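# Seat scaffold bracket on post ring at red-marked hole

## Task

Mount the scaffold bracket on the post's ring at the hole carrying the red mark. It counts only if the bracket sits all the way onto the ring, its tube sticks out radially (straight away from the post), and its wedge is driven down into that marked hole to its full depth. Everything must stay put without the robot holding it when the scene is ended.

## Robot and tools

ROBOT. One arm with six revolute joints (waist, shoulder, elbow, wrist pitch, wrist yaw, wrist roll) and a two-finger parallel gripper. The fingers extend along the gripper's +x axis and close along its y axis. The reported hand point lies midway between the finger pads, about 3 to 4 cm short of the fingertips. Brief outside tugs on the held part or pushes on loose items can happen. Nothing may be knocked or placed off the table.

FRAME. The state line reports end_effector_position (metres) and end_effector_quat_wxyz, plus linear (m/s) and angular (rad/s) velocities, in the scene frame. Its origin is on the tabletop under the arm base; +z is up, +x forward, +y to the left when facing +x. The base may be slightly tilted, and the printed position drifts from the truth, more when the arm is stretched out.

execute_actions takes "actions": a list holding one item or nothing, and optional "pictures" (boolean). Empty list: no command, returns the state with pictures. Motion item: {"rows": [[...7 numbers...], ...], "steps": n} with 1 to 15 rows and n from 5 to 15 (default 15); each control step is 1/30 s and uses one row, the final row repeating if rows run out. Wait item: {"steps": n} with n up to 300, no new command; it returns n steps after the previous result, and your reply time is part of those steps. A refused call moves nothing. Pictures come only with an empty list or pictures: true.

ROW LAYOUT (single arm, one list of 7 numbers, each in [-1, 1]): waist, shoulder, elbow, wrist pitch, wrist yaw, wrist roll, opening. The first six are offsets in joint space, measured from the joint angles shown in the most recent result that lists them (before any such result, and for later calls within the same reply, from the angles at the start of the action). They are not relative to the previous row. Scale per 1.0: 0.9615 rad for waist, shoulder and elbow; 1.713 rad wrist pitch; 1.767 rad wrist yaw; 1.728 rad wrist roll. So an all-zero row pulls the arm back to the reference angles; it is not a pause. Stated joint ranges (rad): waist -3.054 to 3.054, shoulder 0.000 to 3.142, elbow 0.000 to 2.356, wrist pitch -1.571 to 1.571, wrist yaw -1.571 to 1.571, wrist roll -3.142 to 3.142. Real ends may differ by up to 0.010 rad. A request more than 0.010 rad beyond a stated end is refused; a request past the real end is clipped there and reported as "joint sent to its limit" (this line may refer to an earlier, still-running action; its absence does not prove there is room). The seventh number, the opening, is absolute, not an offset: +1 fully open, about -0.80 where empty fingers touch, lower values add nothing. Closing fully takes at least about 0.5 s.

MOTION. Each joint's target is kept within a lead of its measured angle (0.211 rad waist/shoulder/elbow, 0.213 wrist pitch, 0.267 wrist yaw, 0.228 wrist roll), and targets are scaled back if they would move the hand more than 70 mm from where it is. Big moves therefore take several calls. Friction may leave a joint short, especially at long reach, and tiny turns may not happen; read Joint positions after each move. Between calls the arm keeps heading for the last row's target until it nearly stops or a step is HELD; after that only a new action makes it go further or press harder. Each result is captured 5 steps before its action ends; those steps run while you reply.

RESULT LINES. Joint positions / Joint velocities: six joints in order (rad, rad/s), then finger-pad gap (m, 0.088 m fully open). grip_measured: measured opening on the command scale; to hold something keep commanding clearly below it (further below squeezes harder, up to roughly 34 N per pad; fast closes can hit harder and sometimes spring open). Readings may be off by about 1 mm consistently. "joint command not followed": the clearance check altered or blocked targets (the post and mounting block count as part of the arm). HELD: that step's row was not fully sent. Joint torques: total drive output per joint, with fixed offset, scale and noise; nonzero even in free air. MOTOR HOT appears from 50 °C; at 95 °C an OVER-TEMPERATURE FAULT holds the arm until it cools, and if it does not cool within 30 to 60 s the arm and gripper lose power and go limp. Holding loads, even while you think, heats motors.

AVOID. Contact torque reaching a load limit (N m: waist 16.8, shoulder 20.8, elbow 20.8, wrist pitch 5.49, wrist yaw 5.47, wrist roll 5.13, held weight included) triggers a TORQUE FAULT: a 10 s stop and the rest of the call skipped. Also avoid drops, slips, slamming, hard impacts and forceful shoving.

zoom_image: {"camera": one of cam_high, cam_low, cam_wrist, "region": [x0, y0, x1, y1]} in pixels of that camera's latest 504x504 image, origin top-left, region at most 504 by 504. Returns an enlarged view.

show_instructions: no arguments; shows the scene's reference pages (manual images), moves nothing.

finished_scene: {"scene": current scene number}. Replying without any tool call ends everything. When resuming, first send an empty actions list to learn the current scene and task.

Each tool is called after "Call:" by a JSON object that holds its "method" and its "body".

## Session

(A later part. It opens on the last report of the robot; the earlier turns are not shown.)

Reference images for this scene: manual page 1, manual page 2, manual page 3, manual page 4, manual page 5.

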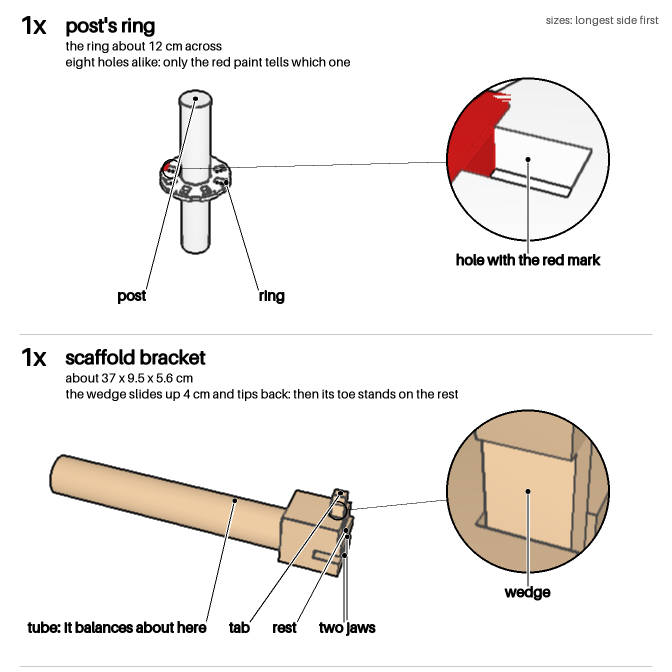

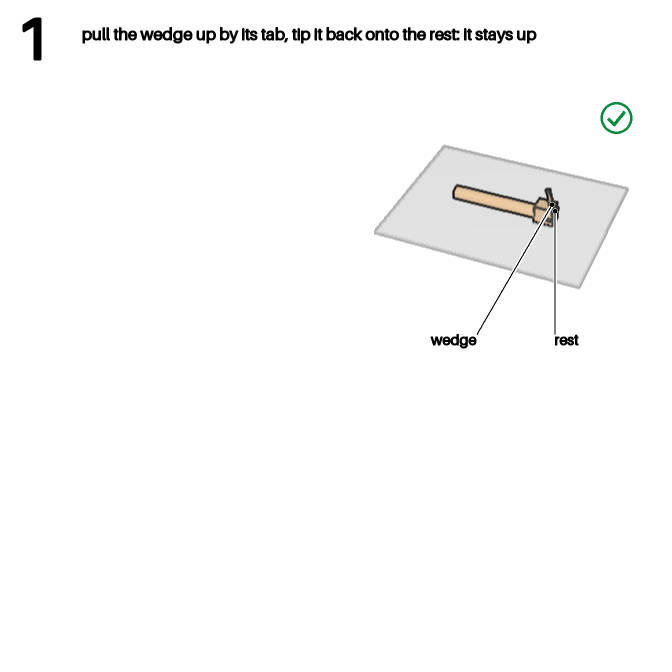

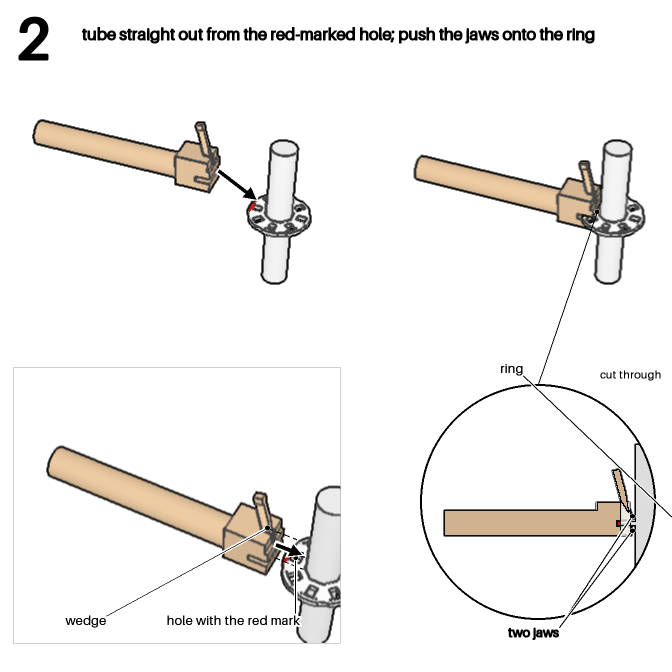

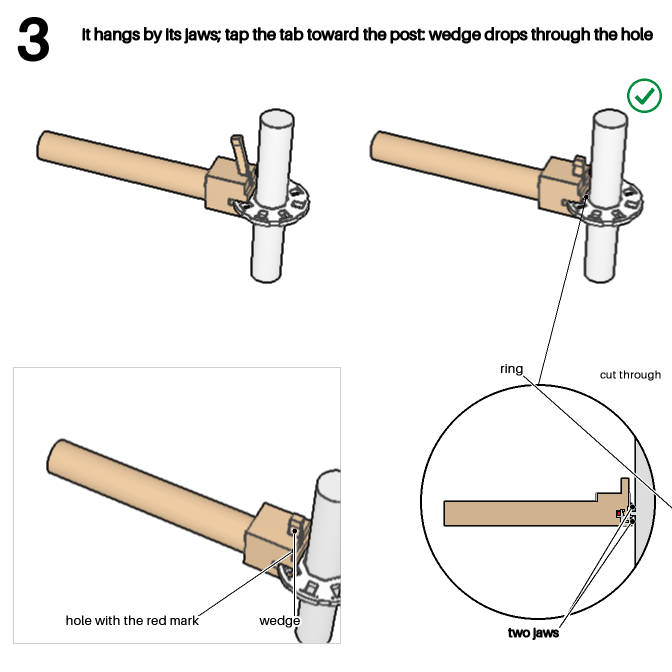

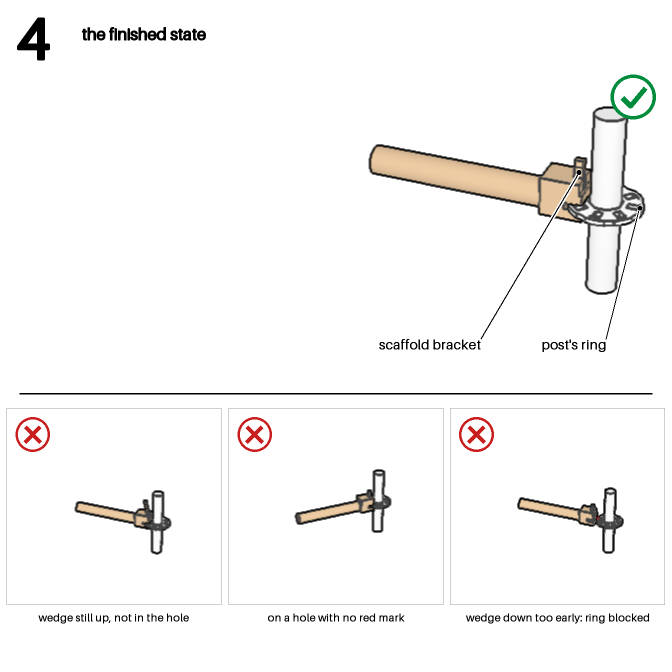

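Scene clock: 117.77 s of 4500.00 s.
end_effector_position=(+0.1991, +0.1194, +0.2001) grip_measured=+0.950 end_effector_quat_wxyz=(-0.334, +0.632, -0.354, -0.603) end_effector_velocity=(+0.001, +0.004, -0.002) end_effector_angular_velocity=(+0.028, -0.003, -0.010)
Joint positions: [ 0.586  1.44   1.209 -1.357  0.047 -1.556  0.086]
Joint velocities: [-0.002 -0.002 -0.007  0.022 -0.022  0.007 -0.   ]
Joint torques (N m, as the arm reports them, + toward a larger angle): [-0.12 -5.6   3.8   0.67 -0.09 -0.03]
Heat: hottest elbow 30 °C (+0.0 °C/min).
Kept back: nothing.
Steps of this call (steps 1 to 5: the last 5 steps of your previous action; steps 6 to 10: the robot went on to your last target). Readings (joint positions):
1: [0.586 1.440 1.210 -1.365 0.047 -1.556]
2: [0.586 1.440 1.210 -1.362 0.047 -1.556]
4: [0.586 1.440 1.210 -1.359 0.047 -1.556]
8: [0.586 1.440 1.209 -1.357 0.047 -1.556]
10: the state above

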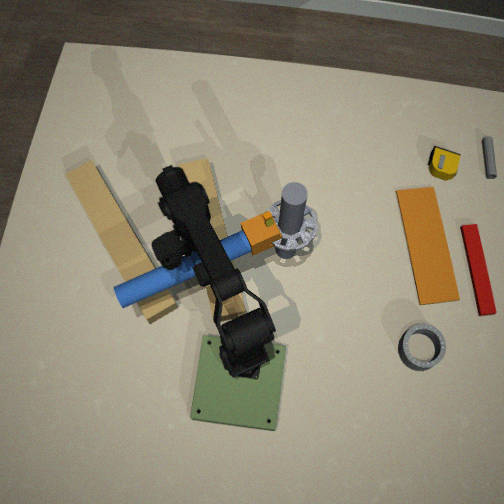

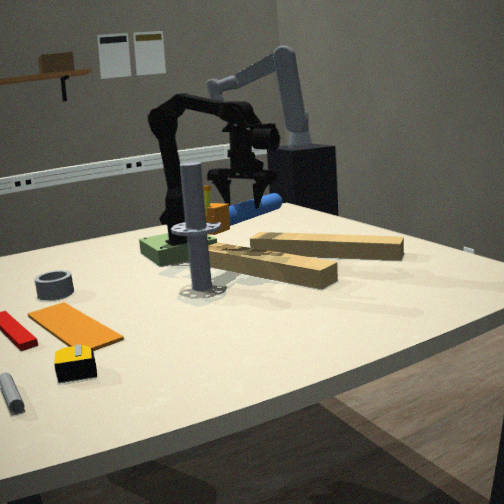

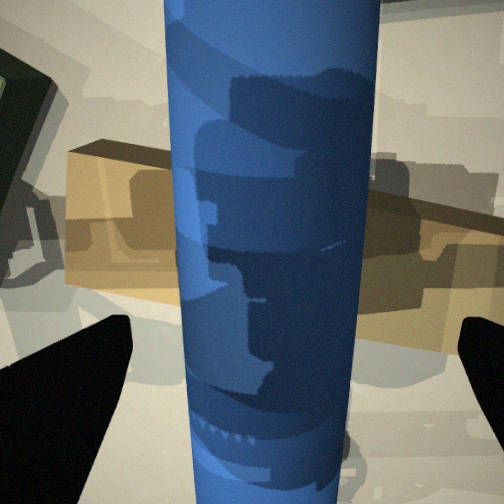

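Call:
{"method": "execute_actions", "body": {"actions": [{"rows":[[0,-0.026,-0.048,0.014,0,0,0.95]],"steps":12}], "pictures": false}}

Call:
{"method": "execute_actions", "body": {"actions": [{"rows":[[0,0,0.012,0,0,0,0.5],[0,0,0.012,0,0,0,0.3],[0,0,0.012,0,0,0,0.0],[0,0,0.012,0,0,0,-1.0]],"steps":15}], "pictures": false}}

Call:
{"method": "execute_actions", "body": {"actions": [{"steps":8}], "pictures": true}}

Call:
{"method": "zoom_image", "body": {"camera": "cam_low", "region": [150, 120, 290, 250]}}

Scene clock: 118.33 s of 4500.00 s.
end_effector_position=(+0.1954, +0.1171, +0.1945) grip_measured=+0.950 end_effector_quat_wxyz=(-0.334, +0.632, -0.354, -0.603) end_effector_velocity=(+0.002, +0.003, -0.004) end_effector_angular_velocity=(+0.018, -0.014, +0.010)
Joint positions: [ 0.586  1.424  1.173 -1.338  0.047 -1.556  0.086]
Joint velocities: [ 0.002 -0.007 -0.022  0.037 -0.007 -0.007 -0.   ]
Joint torques (N m, as the arm reports them, + toward a larger angle): [-0.1  -5.96  3.91  0.67 -0.11 -0.01]
Heat: hottest elbow 30 °C (+0.0 °C/min).
Steps of this call (steps 1 to 10: the robot went on to your last target; steps 11 to 17: the first 7 steps of this action). Readings (joint positions):
11: [0.586 1.437 1.204 -1.350 0.047 -1.555]
12: [0.586 1.432 1.195 -1.343 0.047 -1.556]
14: [0.586 1.425 1.180 -1.343 0.047 -1.556]
17: the state above

Scene clock: 118.83 s of 4500.00 s.
end_effector_position=(+0.1941, +0.1163, +0.1953) grip_measured=+0.134 end_effector_quat_wxyz=(-0.333, +0.631, -0.356, -0.604) end_effector_velocity=(-0.006, -0.001, -0.000) end_effector_angular_velocity=(+0.007, +0.031, +0.005)
Joint positions: [ 0.586  1.422  1.174 -1.346  0.046 -1.554  0.046]
Joint velocities: [-0.002 -0.002 -0.002 -0.022 -0.022 -0.007 -0.   ]
Joint torques (N m, as the arm reports them, + toward a larger angle): [ 0.   -4.95  5.36  1.09 -0.08 -0.06]
Heat: hottest elbow 30 °C (+0.0 °C/min).
Steps of this call (steps 1 to 5: the last 5 steps of your previous action; steps 6 to 15: the first 10 steps of this action, its rows measured from where the robot was after step 5). Readings (joint positions):
5: [0.586 1.422 1.172 -1.337 0.047 -1.556]
6: [0.586 1.422 1.172 -1.337 0.047 -1.556]
7: [0.586 1.422 1.172 -1.336 0.047 -1.556]
9: [0.586 1.422 1.173 -1.337 0.047 -1.556]
13: [0.586 1.422 1.174 -1.346 0.046 -1.555]
15: the state above

Scene clock: 119.10 s of 4500.00 s.
end_effector_position=(+0.1941, +0.1163, +0.1953) grip_measured=+0.134 end_effector_quat_wxyz=(-0.333, +0.631, -0.356, -0.604) end_effector_velocity=(-0.002, -0.001, +0.001) end_effector_angular_velocity=(+0.005, +0.006, +0.005)
Joint positions: [ 0.586  1.422  1.174 -1.346  0.046 -1.554  0.046]
Joint velocities: [-0.002 -0.007 -0.002 -0.007 -0.007 -0.007 -0.   ]
Joint torques (N m, as the arm reports them, + toward a larger angle): [ 0.   -4.99  5.35  1.1  -0.08 -0.05]
Heat: hottest elbow 30 °C (+0.0 °C/min).
Kept back: nothing.
Steps of this call (steps 1 to 5: the last 5 steps of your previous action; steps 6 to 8: the robot went on to your last target). Readings (joint positions):
1: [0.586 1.422 1.174 -1.346 0.046 -1.554]
2: [0.586 1.422 1.174 -1.346 0.046 -1.554]
4: [0.586 1.422 1.174 -1.346 0.046 -1.554]
8: the state above

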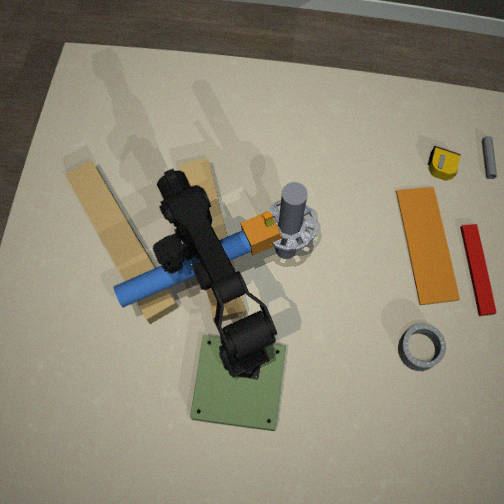

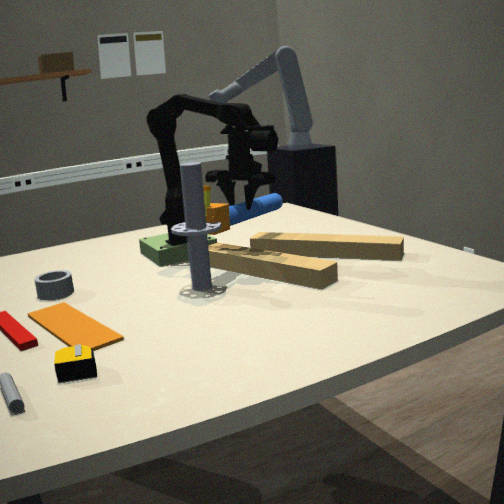

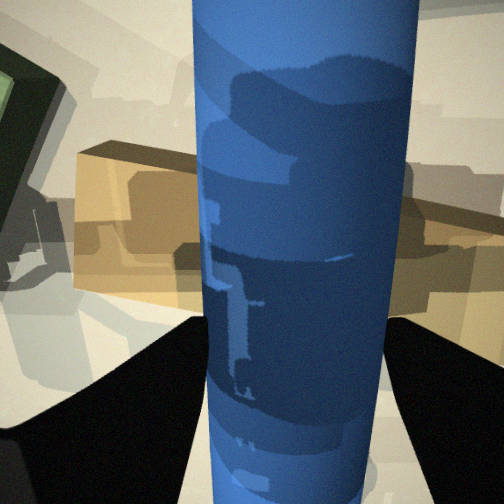

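Region (150, 120, 290, 250) of cam_low's 504x504 image, scaled by 3.600, with more detail than that image has; it fills the top 468 rows of this view, and the rest is white.

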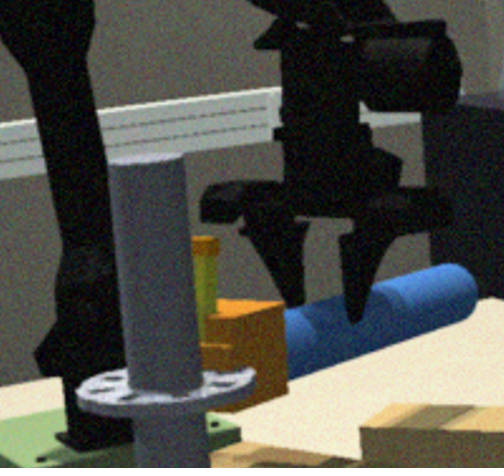

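Call:
{"method": "execute_actions", "body": {"actions": [{"rows":[[-0.005,-0.01,0.0,-0.006,0,-0.003,-1],[-0.005,-0.02,-0.005,-0.01,0,-0.003,-1],[-0.005,-0.03,-0.01,-0.012,0,-0.003,-1]],"steps":15}], "pictures": false}}

Call:
{"method": "execute_actions", "body": {"actions": [{"steps":8}], "pictures": true}}

Call:
{"method": "zoom_image", "body": {"camera": "cam_low", "region": [150, 120, 290, 250]}}

Scene clock: 119.77 s of 4500.00 s.
end_effector_position=(+0.1901, +0.1138, +0.1965) grip_measured=+0.132 end_effector_quat_wxyz=(-0.329, +0.631, -0.354, -0.607) end_effector_velocity=(-0.005, -0.005, -0.000) end_effector_angular_velocity=(-0.018, +0.015, +0.005)
Joint positions: [ 0.585  1.407  1.167 -1.357  0.045 -1.565  0.045]
Joint velocities: [-0.002 -0.007 -0.007 -0.022  0.007 -0.007 -0.   ]
Joint torques (N m, as the arm reports them, + toward a larger angle): [-0.48 -6.45  4.35 -0.17 -0.05  0.16]
Heat: hottest elbow 30 °C (+0.0 °C/min).
Steps of this call (steps 1 to 10: the robot went on to your last target; steps 11 to 20: the first 10 steps of this action). Readings (joint positions):
11: [0.586 1.421 1.174 -1.346 0.046 -1.554]
12: [0.586 1.420 1.174 -1.346 0.046 -1.554]
14: [0.586 1.416 1.172 -1.347 0.046 -1.559]
18: [0.586 1.408 1.168 -1.356 0.045 -1.566]
20: the state above

Scene clock: 120.03 s of 4500.00 s.
end_effector_position=(+0.1900, +0.1137, +0.1965) grip_measured=+0.132 end_effector_quat_wxyz=(-0.329, +0.631, -0.354, -0.607) end_effector_velocity=(-0.003, -0.004, +0.002) end_effector_angular_velocity=(-0.013, +0.007, +0.020)
Joint positions: [ 0.585  1.406  1.167 -1.358  0.045 -1.565  0.045]
Joint velocities: [-0.002 -0.007  0.002 -0.022  0.007 -0.022 -0.   ]
Joint torques (N m, as the arm reports them, + toward a larger angle): [-0.54 -6.54  4.33 -0.19 -0.05  0.15]
Heat: hottest elbow 30 °C (+0.0 °C/min).
Kept back: nothing.
Steps of this call (steps 1 to 5: the last 5 steps of your previous action; steps 6 to 8: the robot went on to your last target). Readings (joint positions):
1: [0.585 1.407 1.167 -1.357 0.045 -1.565]
2: [0.585 1.407 1.167 -1.358 0.045 -1.565]
4: [0.585 1.407 1.167 -1.358 0.045 -1.565]
8: the state above

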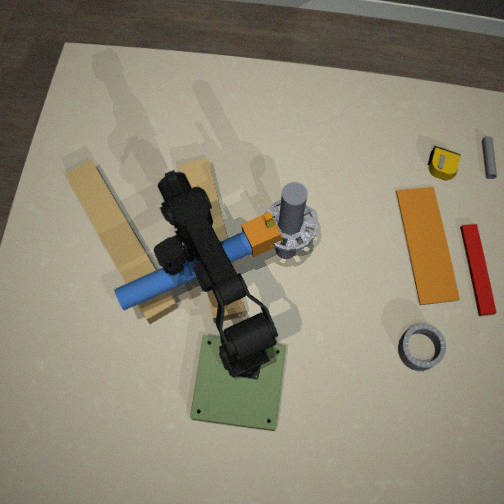

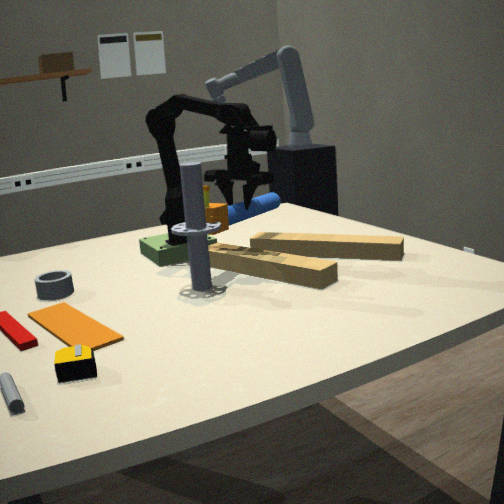

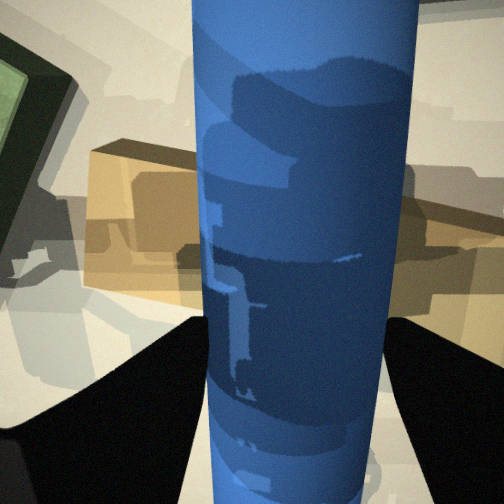

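Region (150, 120, 290, 250) of cam_low's 504x504 image, scaled by 3.600, with more detail than that image has; it fills the top 468 rows of this view, and the rest is white.

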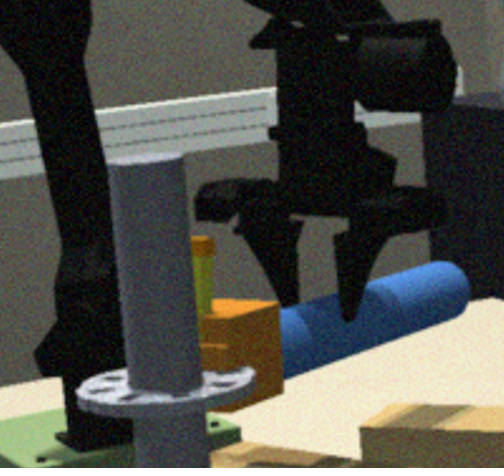

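Call:
{"method": "execute_actions", "body": {"actions": [], "pictures": true}}

Scene clock: 120.77 s of 4500.00 s.
end_effector_position=(+0.1900, +0.1137, +0.1965) grip_measured=+0.131 end_effector_quat_wxyz=(-0.329, +0.631, -0.354, -0.607) end_effector_velocity=(+0.001, +0.001, +0.002) end_effector_angular_velocity=(+0.015, -0.010, +0.005)
Joint positions: [ 0.585  1.406  1.167 -1.358  0.045 -1.565  0.045]
Joint velocities: [-0.002 -0.007  0.002  0.007 -0.007 -0.007  0.   ]
Joint torques (N m, as the arm reports them, + toward a larger angle): [-0.46 -6.52  4.36 -0.19 -0.02  0.15]
Heat: hottest elbow 30 °C (+0.0 °C/min).
Kept back: nothing.
Steps of this call (steps 1 to 15: the robot went on to your last target; steps 16 to 22: nothing new was sent). Readings (joint positions):
1: [0.585 1.406 1.167 -1.358 0.045 -1.565]
2: [0.585 1.406 1.167 -1.358 0.045 -1.565]
4: [0.585 1.406 1.167 -1.358 0.045 -1.565]
8: [0.585 1.406 1.167 -1.358 0.045 -1.565]
22: the state above
The arm was judged still, so your last target was given up. Only a new action makes it travel on or press farther. Fingers that are still opening or closing keep moving.

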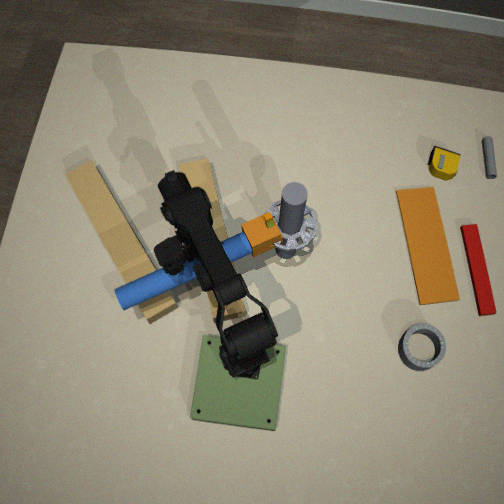

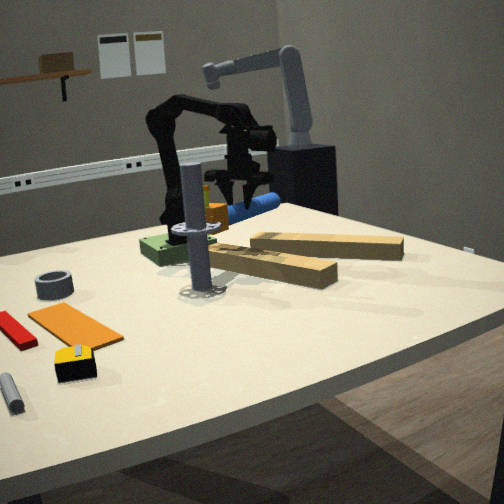

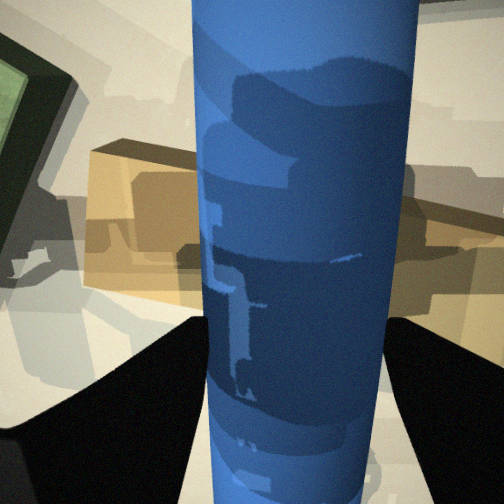

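Call:
{"method": "zoom_image", "body": {"camera": "cam_high", "region": [200, 160, 350, 290]}}

Call:
{"method": "show_instructions", "body": {}}

Region (200, 160, 350, 290) of cam_high's 504x504 image, scaled by 3.360, with more detail than that image has; it fills the top 437 rows of this view, and the rest is white.

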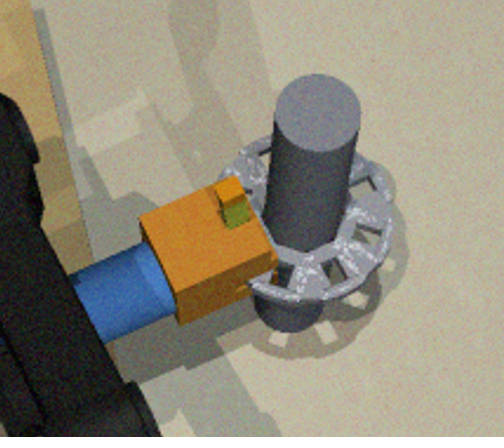

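Reference images for this scene: manual page 1, manual page 2, manual page 3, manual page 4, manual page 5.

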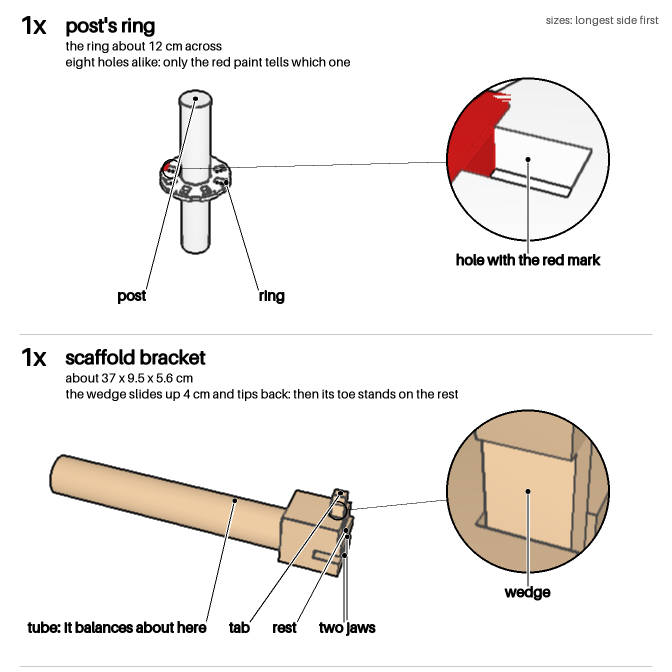

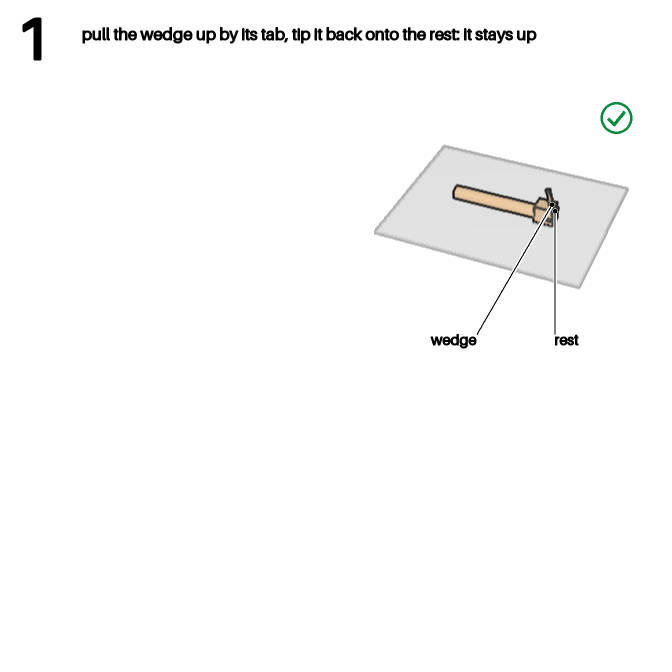

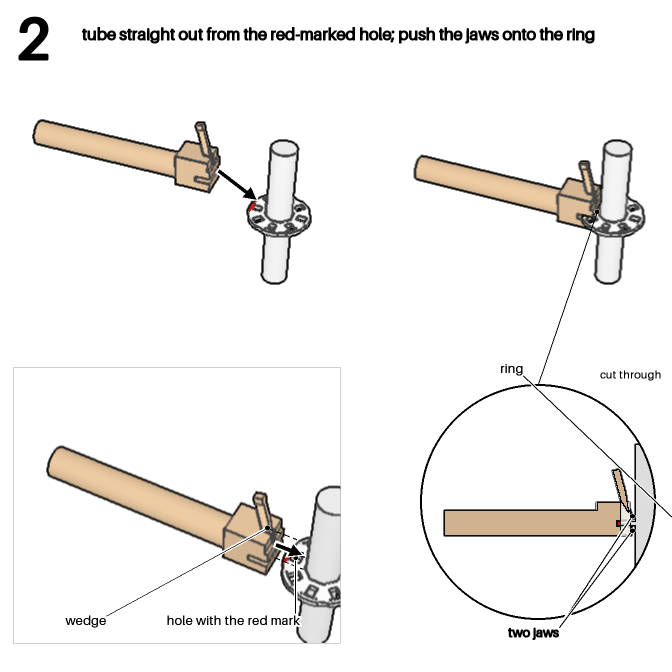

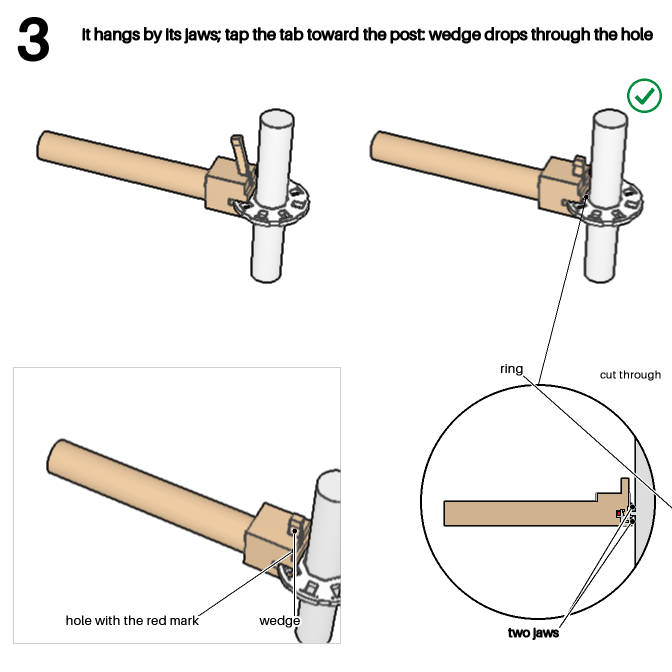

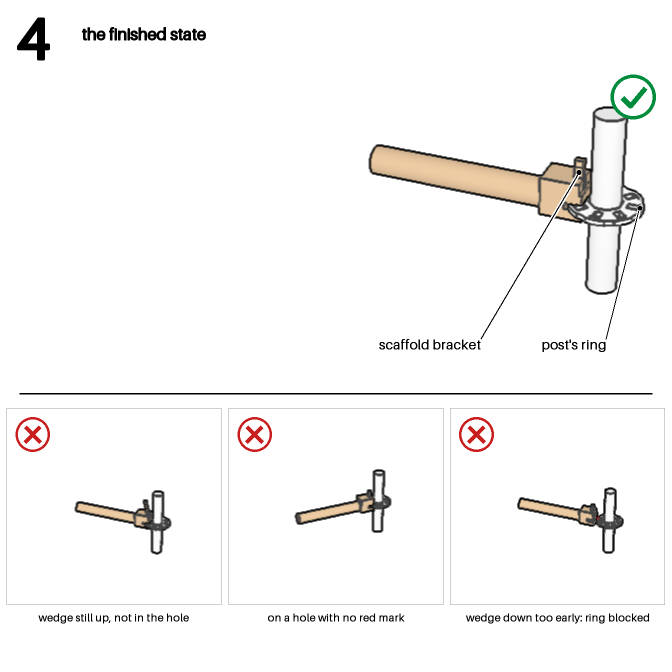

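Call:
{"method": "execute_actions", "body": {"actions": [{"rows":[[-0.04,0,0.012,0,0,-0.022,-1]],"steps":15}], "pictures": true}}

Call:
{"method": "zoom_image", "body": {"camera": "cam_low", "region": [150, 120, 290, 250]}}

Scene clock: 121.83 s of 4500.00 s.
end_effector_position=(+0.1902, +0.1127, +0.1965) grip_measured=+0.128 end_effector_quat_wxyz=(-0.332, +0.624, -0.348, -0.616) end_effector_velocity=(-0.000, +0.003, -0.001) end_effector_angular_velocity=(+0.033, +0.018, +0.009)
Joint positions: [ 0.564  1.406  1.167 -1.359  0.02  -1.591  0.045]
Joint velocities: [-0.012  0.002 -0.002  0.007 -0.037 -0.022  0.   ]
Joint torques (N m, as the arm reports them, + toward a larger angle): [-1.74 -4.82  5.63  0.51  0.98 -0.34]
Heat: hottest elbow 30 °C (+0.0 °C/min).
Steps of this call (steps 1 to 22: nothing new was sent; steps 23 to 32: the first 10 steps of this action). Readings (joint positions):
23: [0.582 1.406 1.167 -1.358 0.042 -1.569]
24: [0.576 1.406 1.167 -1.359 0.034 -1.577]
26: [0.568 1.406 1.167 -1.359 0.025 -1.586]
30: [0.565 1.406 1.167 -1.359 0.021 -1.590]
32: the state above

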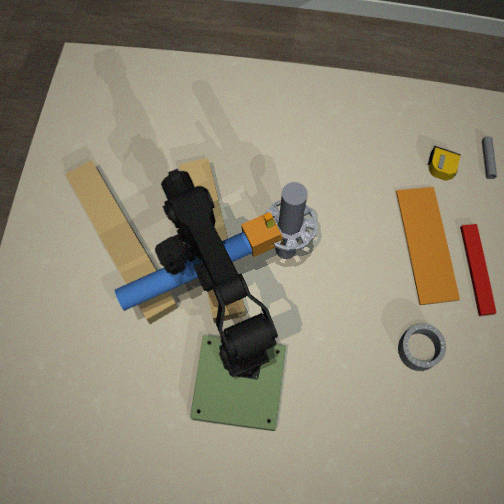

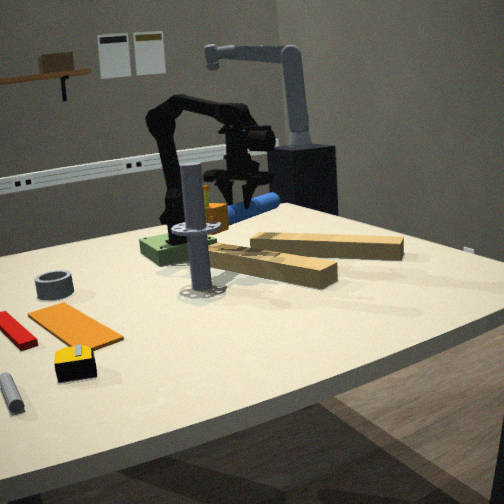

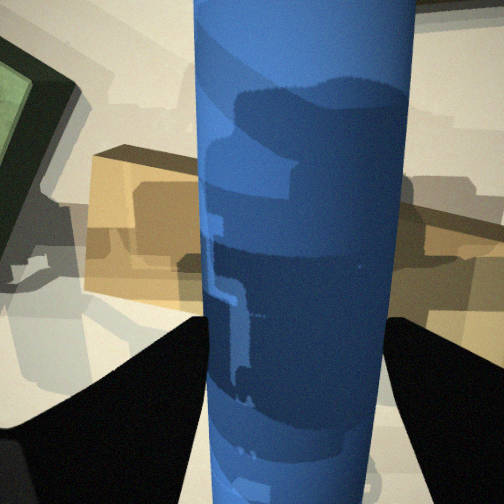

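Region (150, 120, 290, 250) of cam_low's 504x504 image, scaled by 3.600, with more detail than that image has; it fills the top 468 rows of this view, and the rest is white.

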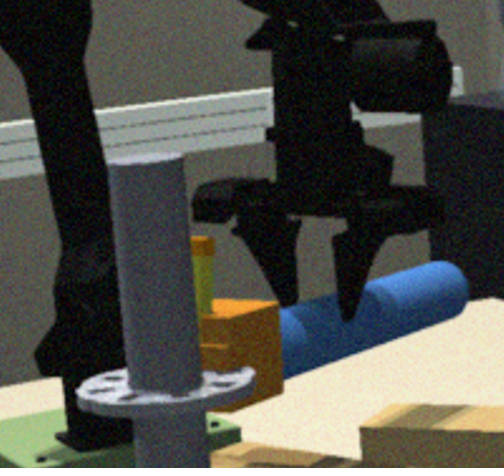

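Call:
{"method": "execute_actions", "body": {"actions": [{"rows":[[0.02,0,0.012,0,0.014,0.015,0.6]],"steps":12}]}}

Call:
{"method": "execute_actions", "body": {"actions": [{"rows":[[0,0,-0.045,0.025,0,0,0.6]],"steps":12}]}}

Call:
{"method": "execute_actions", "body": {"actions": [{"rows":[[0,0,0.012,0,0,0,-1]],"steps":15}]}}

Scene clock: 122.50 s of 4500.00 s.
end_effector_position=(+0.1900, +0.1134, +0.1965) grip_measured=+0.126 end_effector_quat_wxyz=(-0.329, +0.630, -0.352, -0.609) end_effector_velocity=(-0.002, +0.002, +0.001) end_effector_angular_velocity=(-0.007, -0.003, -0.019)
Joint positions: [ 0.58   1.406  1.167 -1.358  0.038 -1.575  0.045]
Joint velocities: [ 0.017 -0.002  0.002 -0.007  0.007  0.037 -0.   ]
Joint torques (N m, as the arm reports them, + toward a larger angle): [ 0.18 -4.83  5.62  0.4   0.13  0.18]
Heat: hottest elbow 30 °C (+0.0 °C/min).
Steps of this call (steps 1 to 5: the last 5 steps of your previous action; steps 6 to 13: the robot went on to your last target; steps 14 to 20: the first 7 steps of this action). Readings (joint positions):
14: [0.565 1.406 1.167 -1.359 0.021 -1.591]
15: [0.570 1.406 1.167 -1.359 0.027 -1.585]
17: [0.577 1.406 1.167 -1.358 0.035 -1.578]
20: the state above

Scene clock: 122.90 s of 4500.00 s.
end_effector_position=(+0.1913, +0.1140, +0.1893) grip_measured=+0.598 end_effector_quat_wxyz=(-0.333, +0.631, -0.352, -0.606) end_effector_velocity=(+0.004, +0.003, -0.007) end_effector_angular_velocity=(+0.018, -0.014, +0.020)
Joint positions: [ 0.581  1.406  1.138 -1.323  0.042 -1.567  0.068]
Joint velocities: [-0.002  0.002 -0.027  0.051 -0.007 -0.022  0.001]
Joint torques (N m, as the arm reports them, + toward a larger angle): [ 0.01 -4.83  3.8   0.7  -0.1  -0.02]
Heat: hottest elbow 30 °C (+0.0 °C/min).
Steps of this call (steps 1 to 5: the last 5 steps of your previous action; steps 6 to 12: the first 7 steps of this action, its rows measured from where the robot was after step 5). Readings (joint positions):
5: [0.581 1.406 1.171 -1.358 0.042 -1.567]
6: [0.581 1.406 1.167 -1.352 0.042 -1.567]
7: [0.581 1.406 1.160 -1.340 0.042 -1.567]
9: [0.581 1.406 1.147 -1.328 0.042 -1.567]
12: the state above

Scene clock: 123.40 s of 4500.00 s.
end_effector_position=(+0.1906, +0.1137, +0.1892) grip_measured=+0.207 end_effector_quat_wxyz=(-0.332, +0.630, -0.353, -0.607) end_effector_velocity=(+0.001, +0.001, -0.000) end_effector_angular_velocity=(+0.010, -0.001, +0.019)
Joint positions: [ 0.581  1.406  1.137 -1.326  0.041 -1.566  0.049]
Joint velocities: [-0.002 -0.002 -0.002  0.007 -0.007 -0.022  0.   ]
Joint torques (N m, as the arm reports them, + toward a larger angle): [-0.1  -4.88  5.61  0.92 -0.08 -0.04]
Heat: hottest elbow 30 °C (+0.0 °C/min).
Steps of this call (steps 1 to 5: the last 5 steps of your previous action; steps 6 to 15: the first 10 steps of this action, its rows measured from where the robot was after step 5). Readings (joint positions):
5: [0.581 1.406 1.137 -1.319 0.042 -1.567]
6: [0.581 1.406 1.137 -1.319 0.042 -1.567]
7: [0.581 1.406 1.137 -1.318 0.042 -1.567]
9: [0.581 1.406 1.137 -1.326 0.041 -1.567]
13: [0.581 1.406 1.137 -1.326 0.041 -1.566]
15: the state above

Call:
{"method": "execute_actions", "body": {"actions": [{"rows":[[0,-0.03,-0.01,-0.004,0,0,-1]],"steps":15}], "pictures": true}}

Call:
{"method": "zoom_image", "body": {"camera": "cam_low", "region": [150, 120, 290, 250]}}

Scene clock: 123.90 s of 4500.00 s.
end_effector_position=(+0.1895, +0.1129, +0.1903) grip_measured=+0.207 end_effector_quat_wxyz=(-0.332, +0.633, -0.348, -0.607) end_effector_velocity=(-0.004, -0.002, +0.002) end_effector_angular_velocity=(+0.007, +0.002, +0.005)
Joint positions: [ 0.581  1.394  1.132 -1.324  0.041 -1.574  0.049]
Joint velocities: [-0.002 -0.017 -0.007 -0.007 -0.007 -0.007 -0.   ]
Joint torques (N m, as the arm reports them, + toward a larger angle): [-0.05 -6.69  4.23 -0.11 -0.09  0.22]
Heat: hottest elbow 30 °C (+0.0 °C/min).
Steps of this call (steps 1 to 5: the last 5 steps of your previous action; steps 6 to 15: the first 10 steps of this action). Readings (joint positions):
6: [0.581 1.403 1.137 -1.326 0.041 -1.566]
7: [0.581 1.401 1.137 -1.325 0.041 -1.566]
9: [0.581 1.398 1.135 -1.324 0.041 -1.569]
13: [0.581 1.395 1.132 -1.324 0.041 -1.573]
15: the state above

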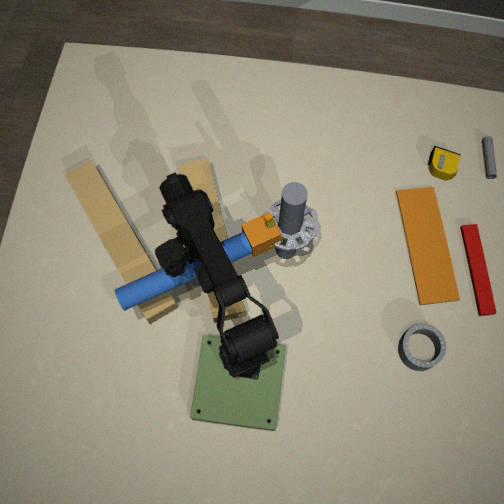

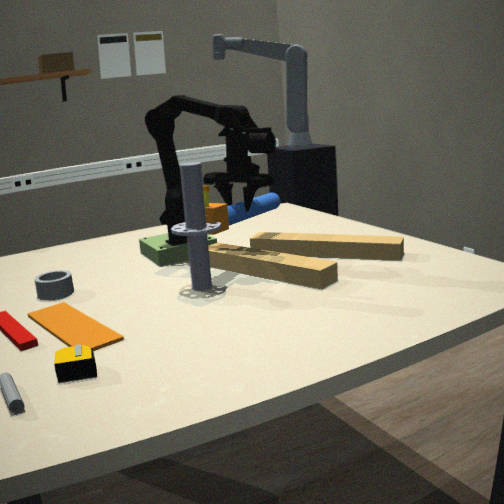

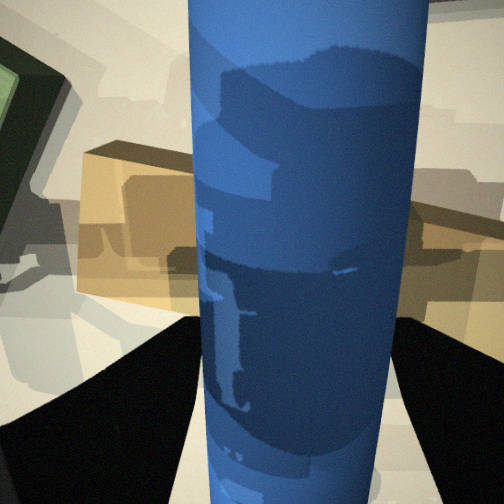

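Region (150, 120, 290, 250) of cam_low's 504x504 image, scaled by 3.600, with more detail than that image has; it fills the top 468 rows of this view, and the rest is white.

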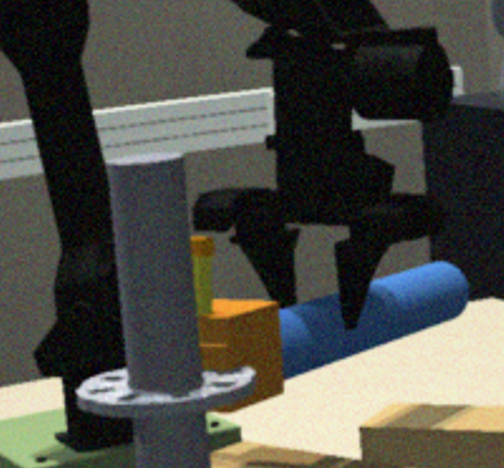

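Call:
{"method": "zoom_image", "body": {"camera": "cam_low", "region": [165, 175, 245, 255]}}

Call:
{"method": "zoom_image", "body": {"camera": "cam_high", "region": [235, 190, 325, 270]}}

Region (165, 175, 245, 255) of cam_low's 504x504 image, scaled by 6.300, with more detail than that image has.

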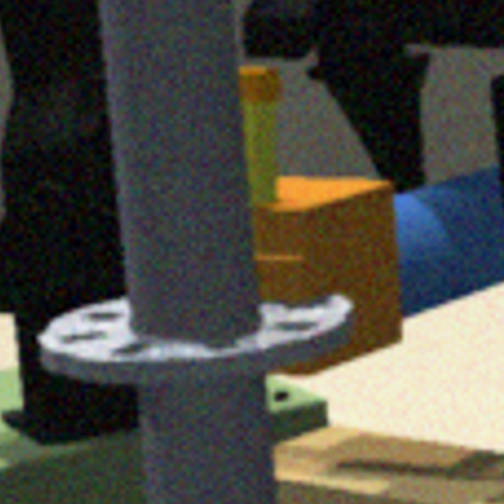

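Region (235, 190, 325, 270) of cam_high's 504x504 image, scaled by 5.600, with more detail than that image has.

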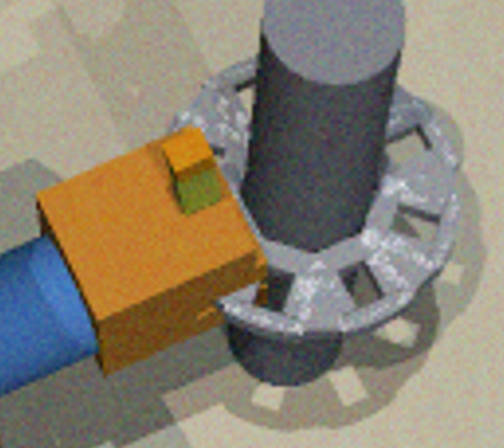

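Call:
{"method": "execute_actions", "body": {"actions": [{"rows":[[-0.07,0,0.012,0,0.01,-0.035,-1]],"steps":15}], "pictures": true}}

Call:
{"method": "zoom_image", "body": {"camera": "cam_high", "region": [235, 190, 325, 270]}}

Scene clock: 125.50 s of 4500.00 s.
end_effector_position=(+0.1882, +0.1103, +0.1897) grip_measured=+0.205 end_effector_quat_wxyz=(-0.335, +0.620, -0.342, -0.622) end_effector_velocity=(-0.002, -0.001, -0.000) end_effector_angular_velocity=(+0.016, +0.018, +0.010)
Joint positions: [ 0.546  1.391  1.128 -1.331  0.    -1.615  0.049]
Joint velocities: [-0.012 -0.002 -0.002 -0.007 -0.022 -0.022 -0.   ]
Joint torques (N m, as the arm reports them, + toward a larger angle): [-3.4  -4.45  5.99  0.86  2.38 -0.54]
Heat: hottest elbow 30 °C (+0.0 °C/min).
Steps of this call (steps 1 to 5: the last 5 steps of your previous action; steps 6 to 15: the robot went on to your last target; steps 16 to 38: nothing new was sent; steps 39 to 48: the first 10 steps of this action). Readings (joint positions):
39: [0.576 1.391 1.128 -1.329 0.035 -1.578]
40: [0.564 1.391 1.128 -1.330 0.022 -1.593]
42: [0.552 1.391 1.128 -1.330 0.007 -1.607]
46: [0.547 1.391 1.128 -1.331 0.001 -1.614]
48: the state above

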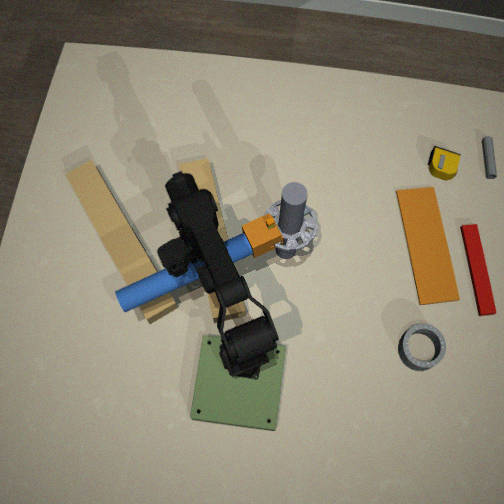

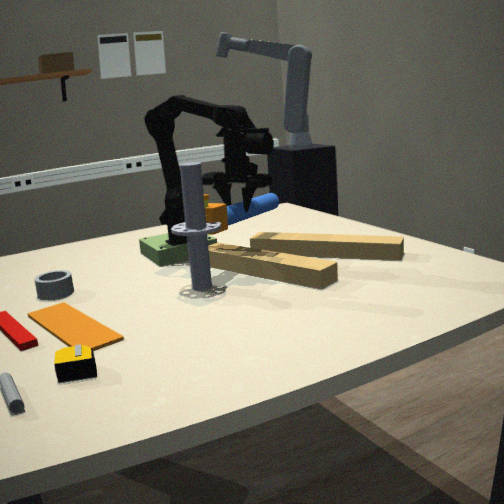

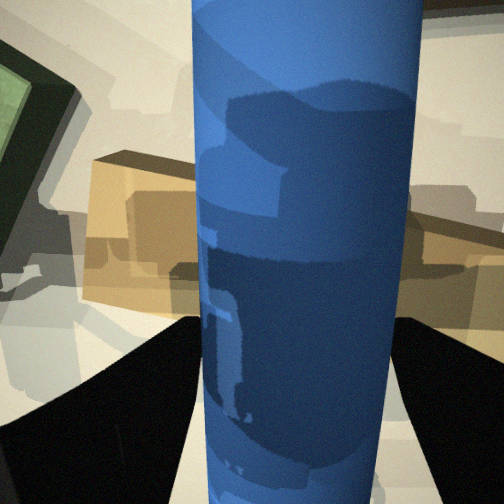

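Region (235, 190, 325, 270) of cam_high's 504x504 image, scaled by 5.600, with more detail than that image has.

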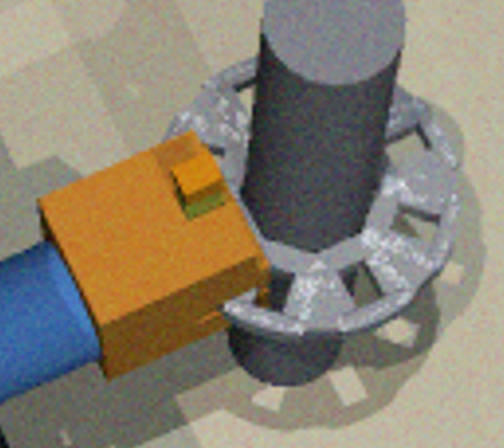

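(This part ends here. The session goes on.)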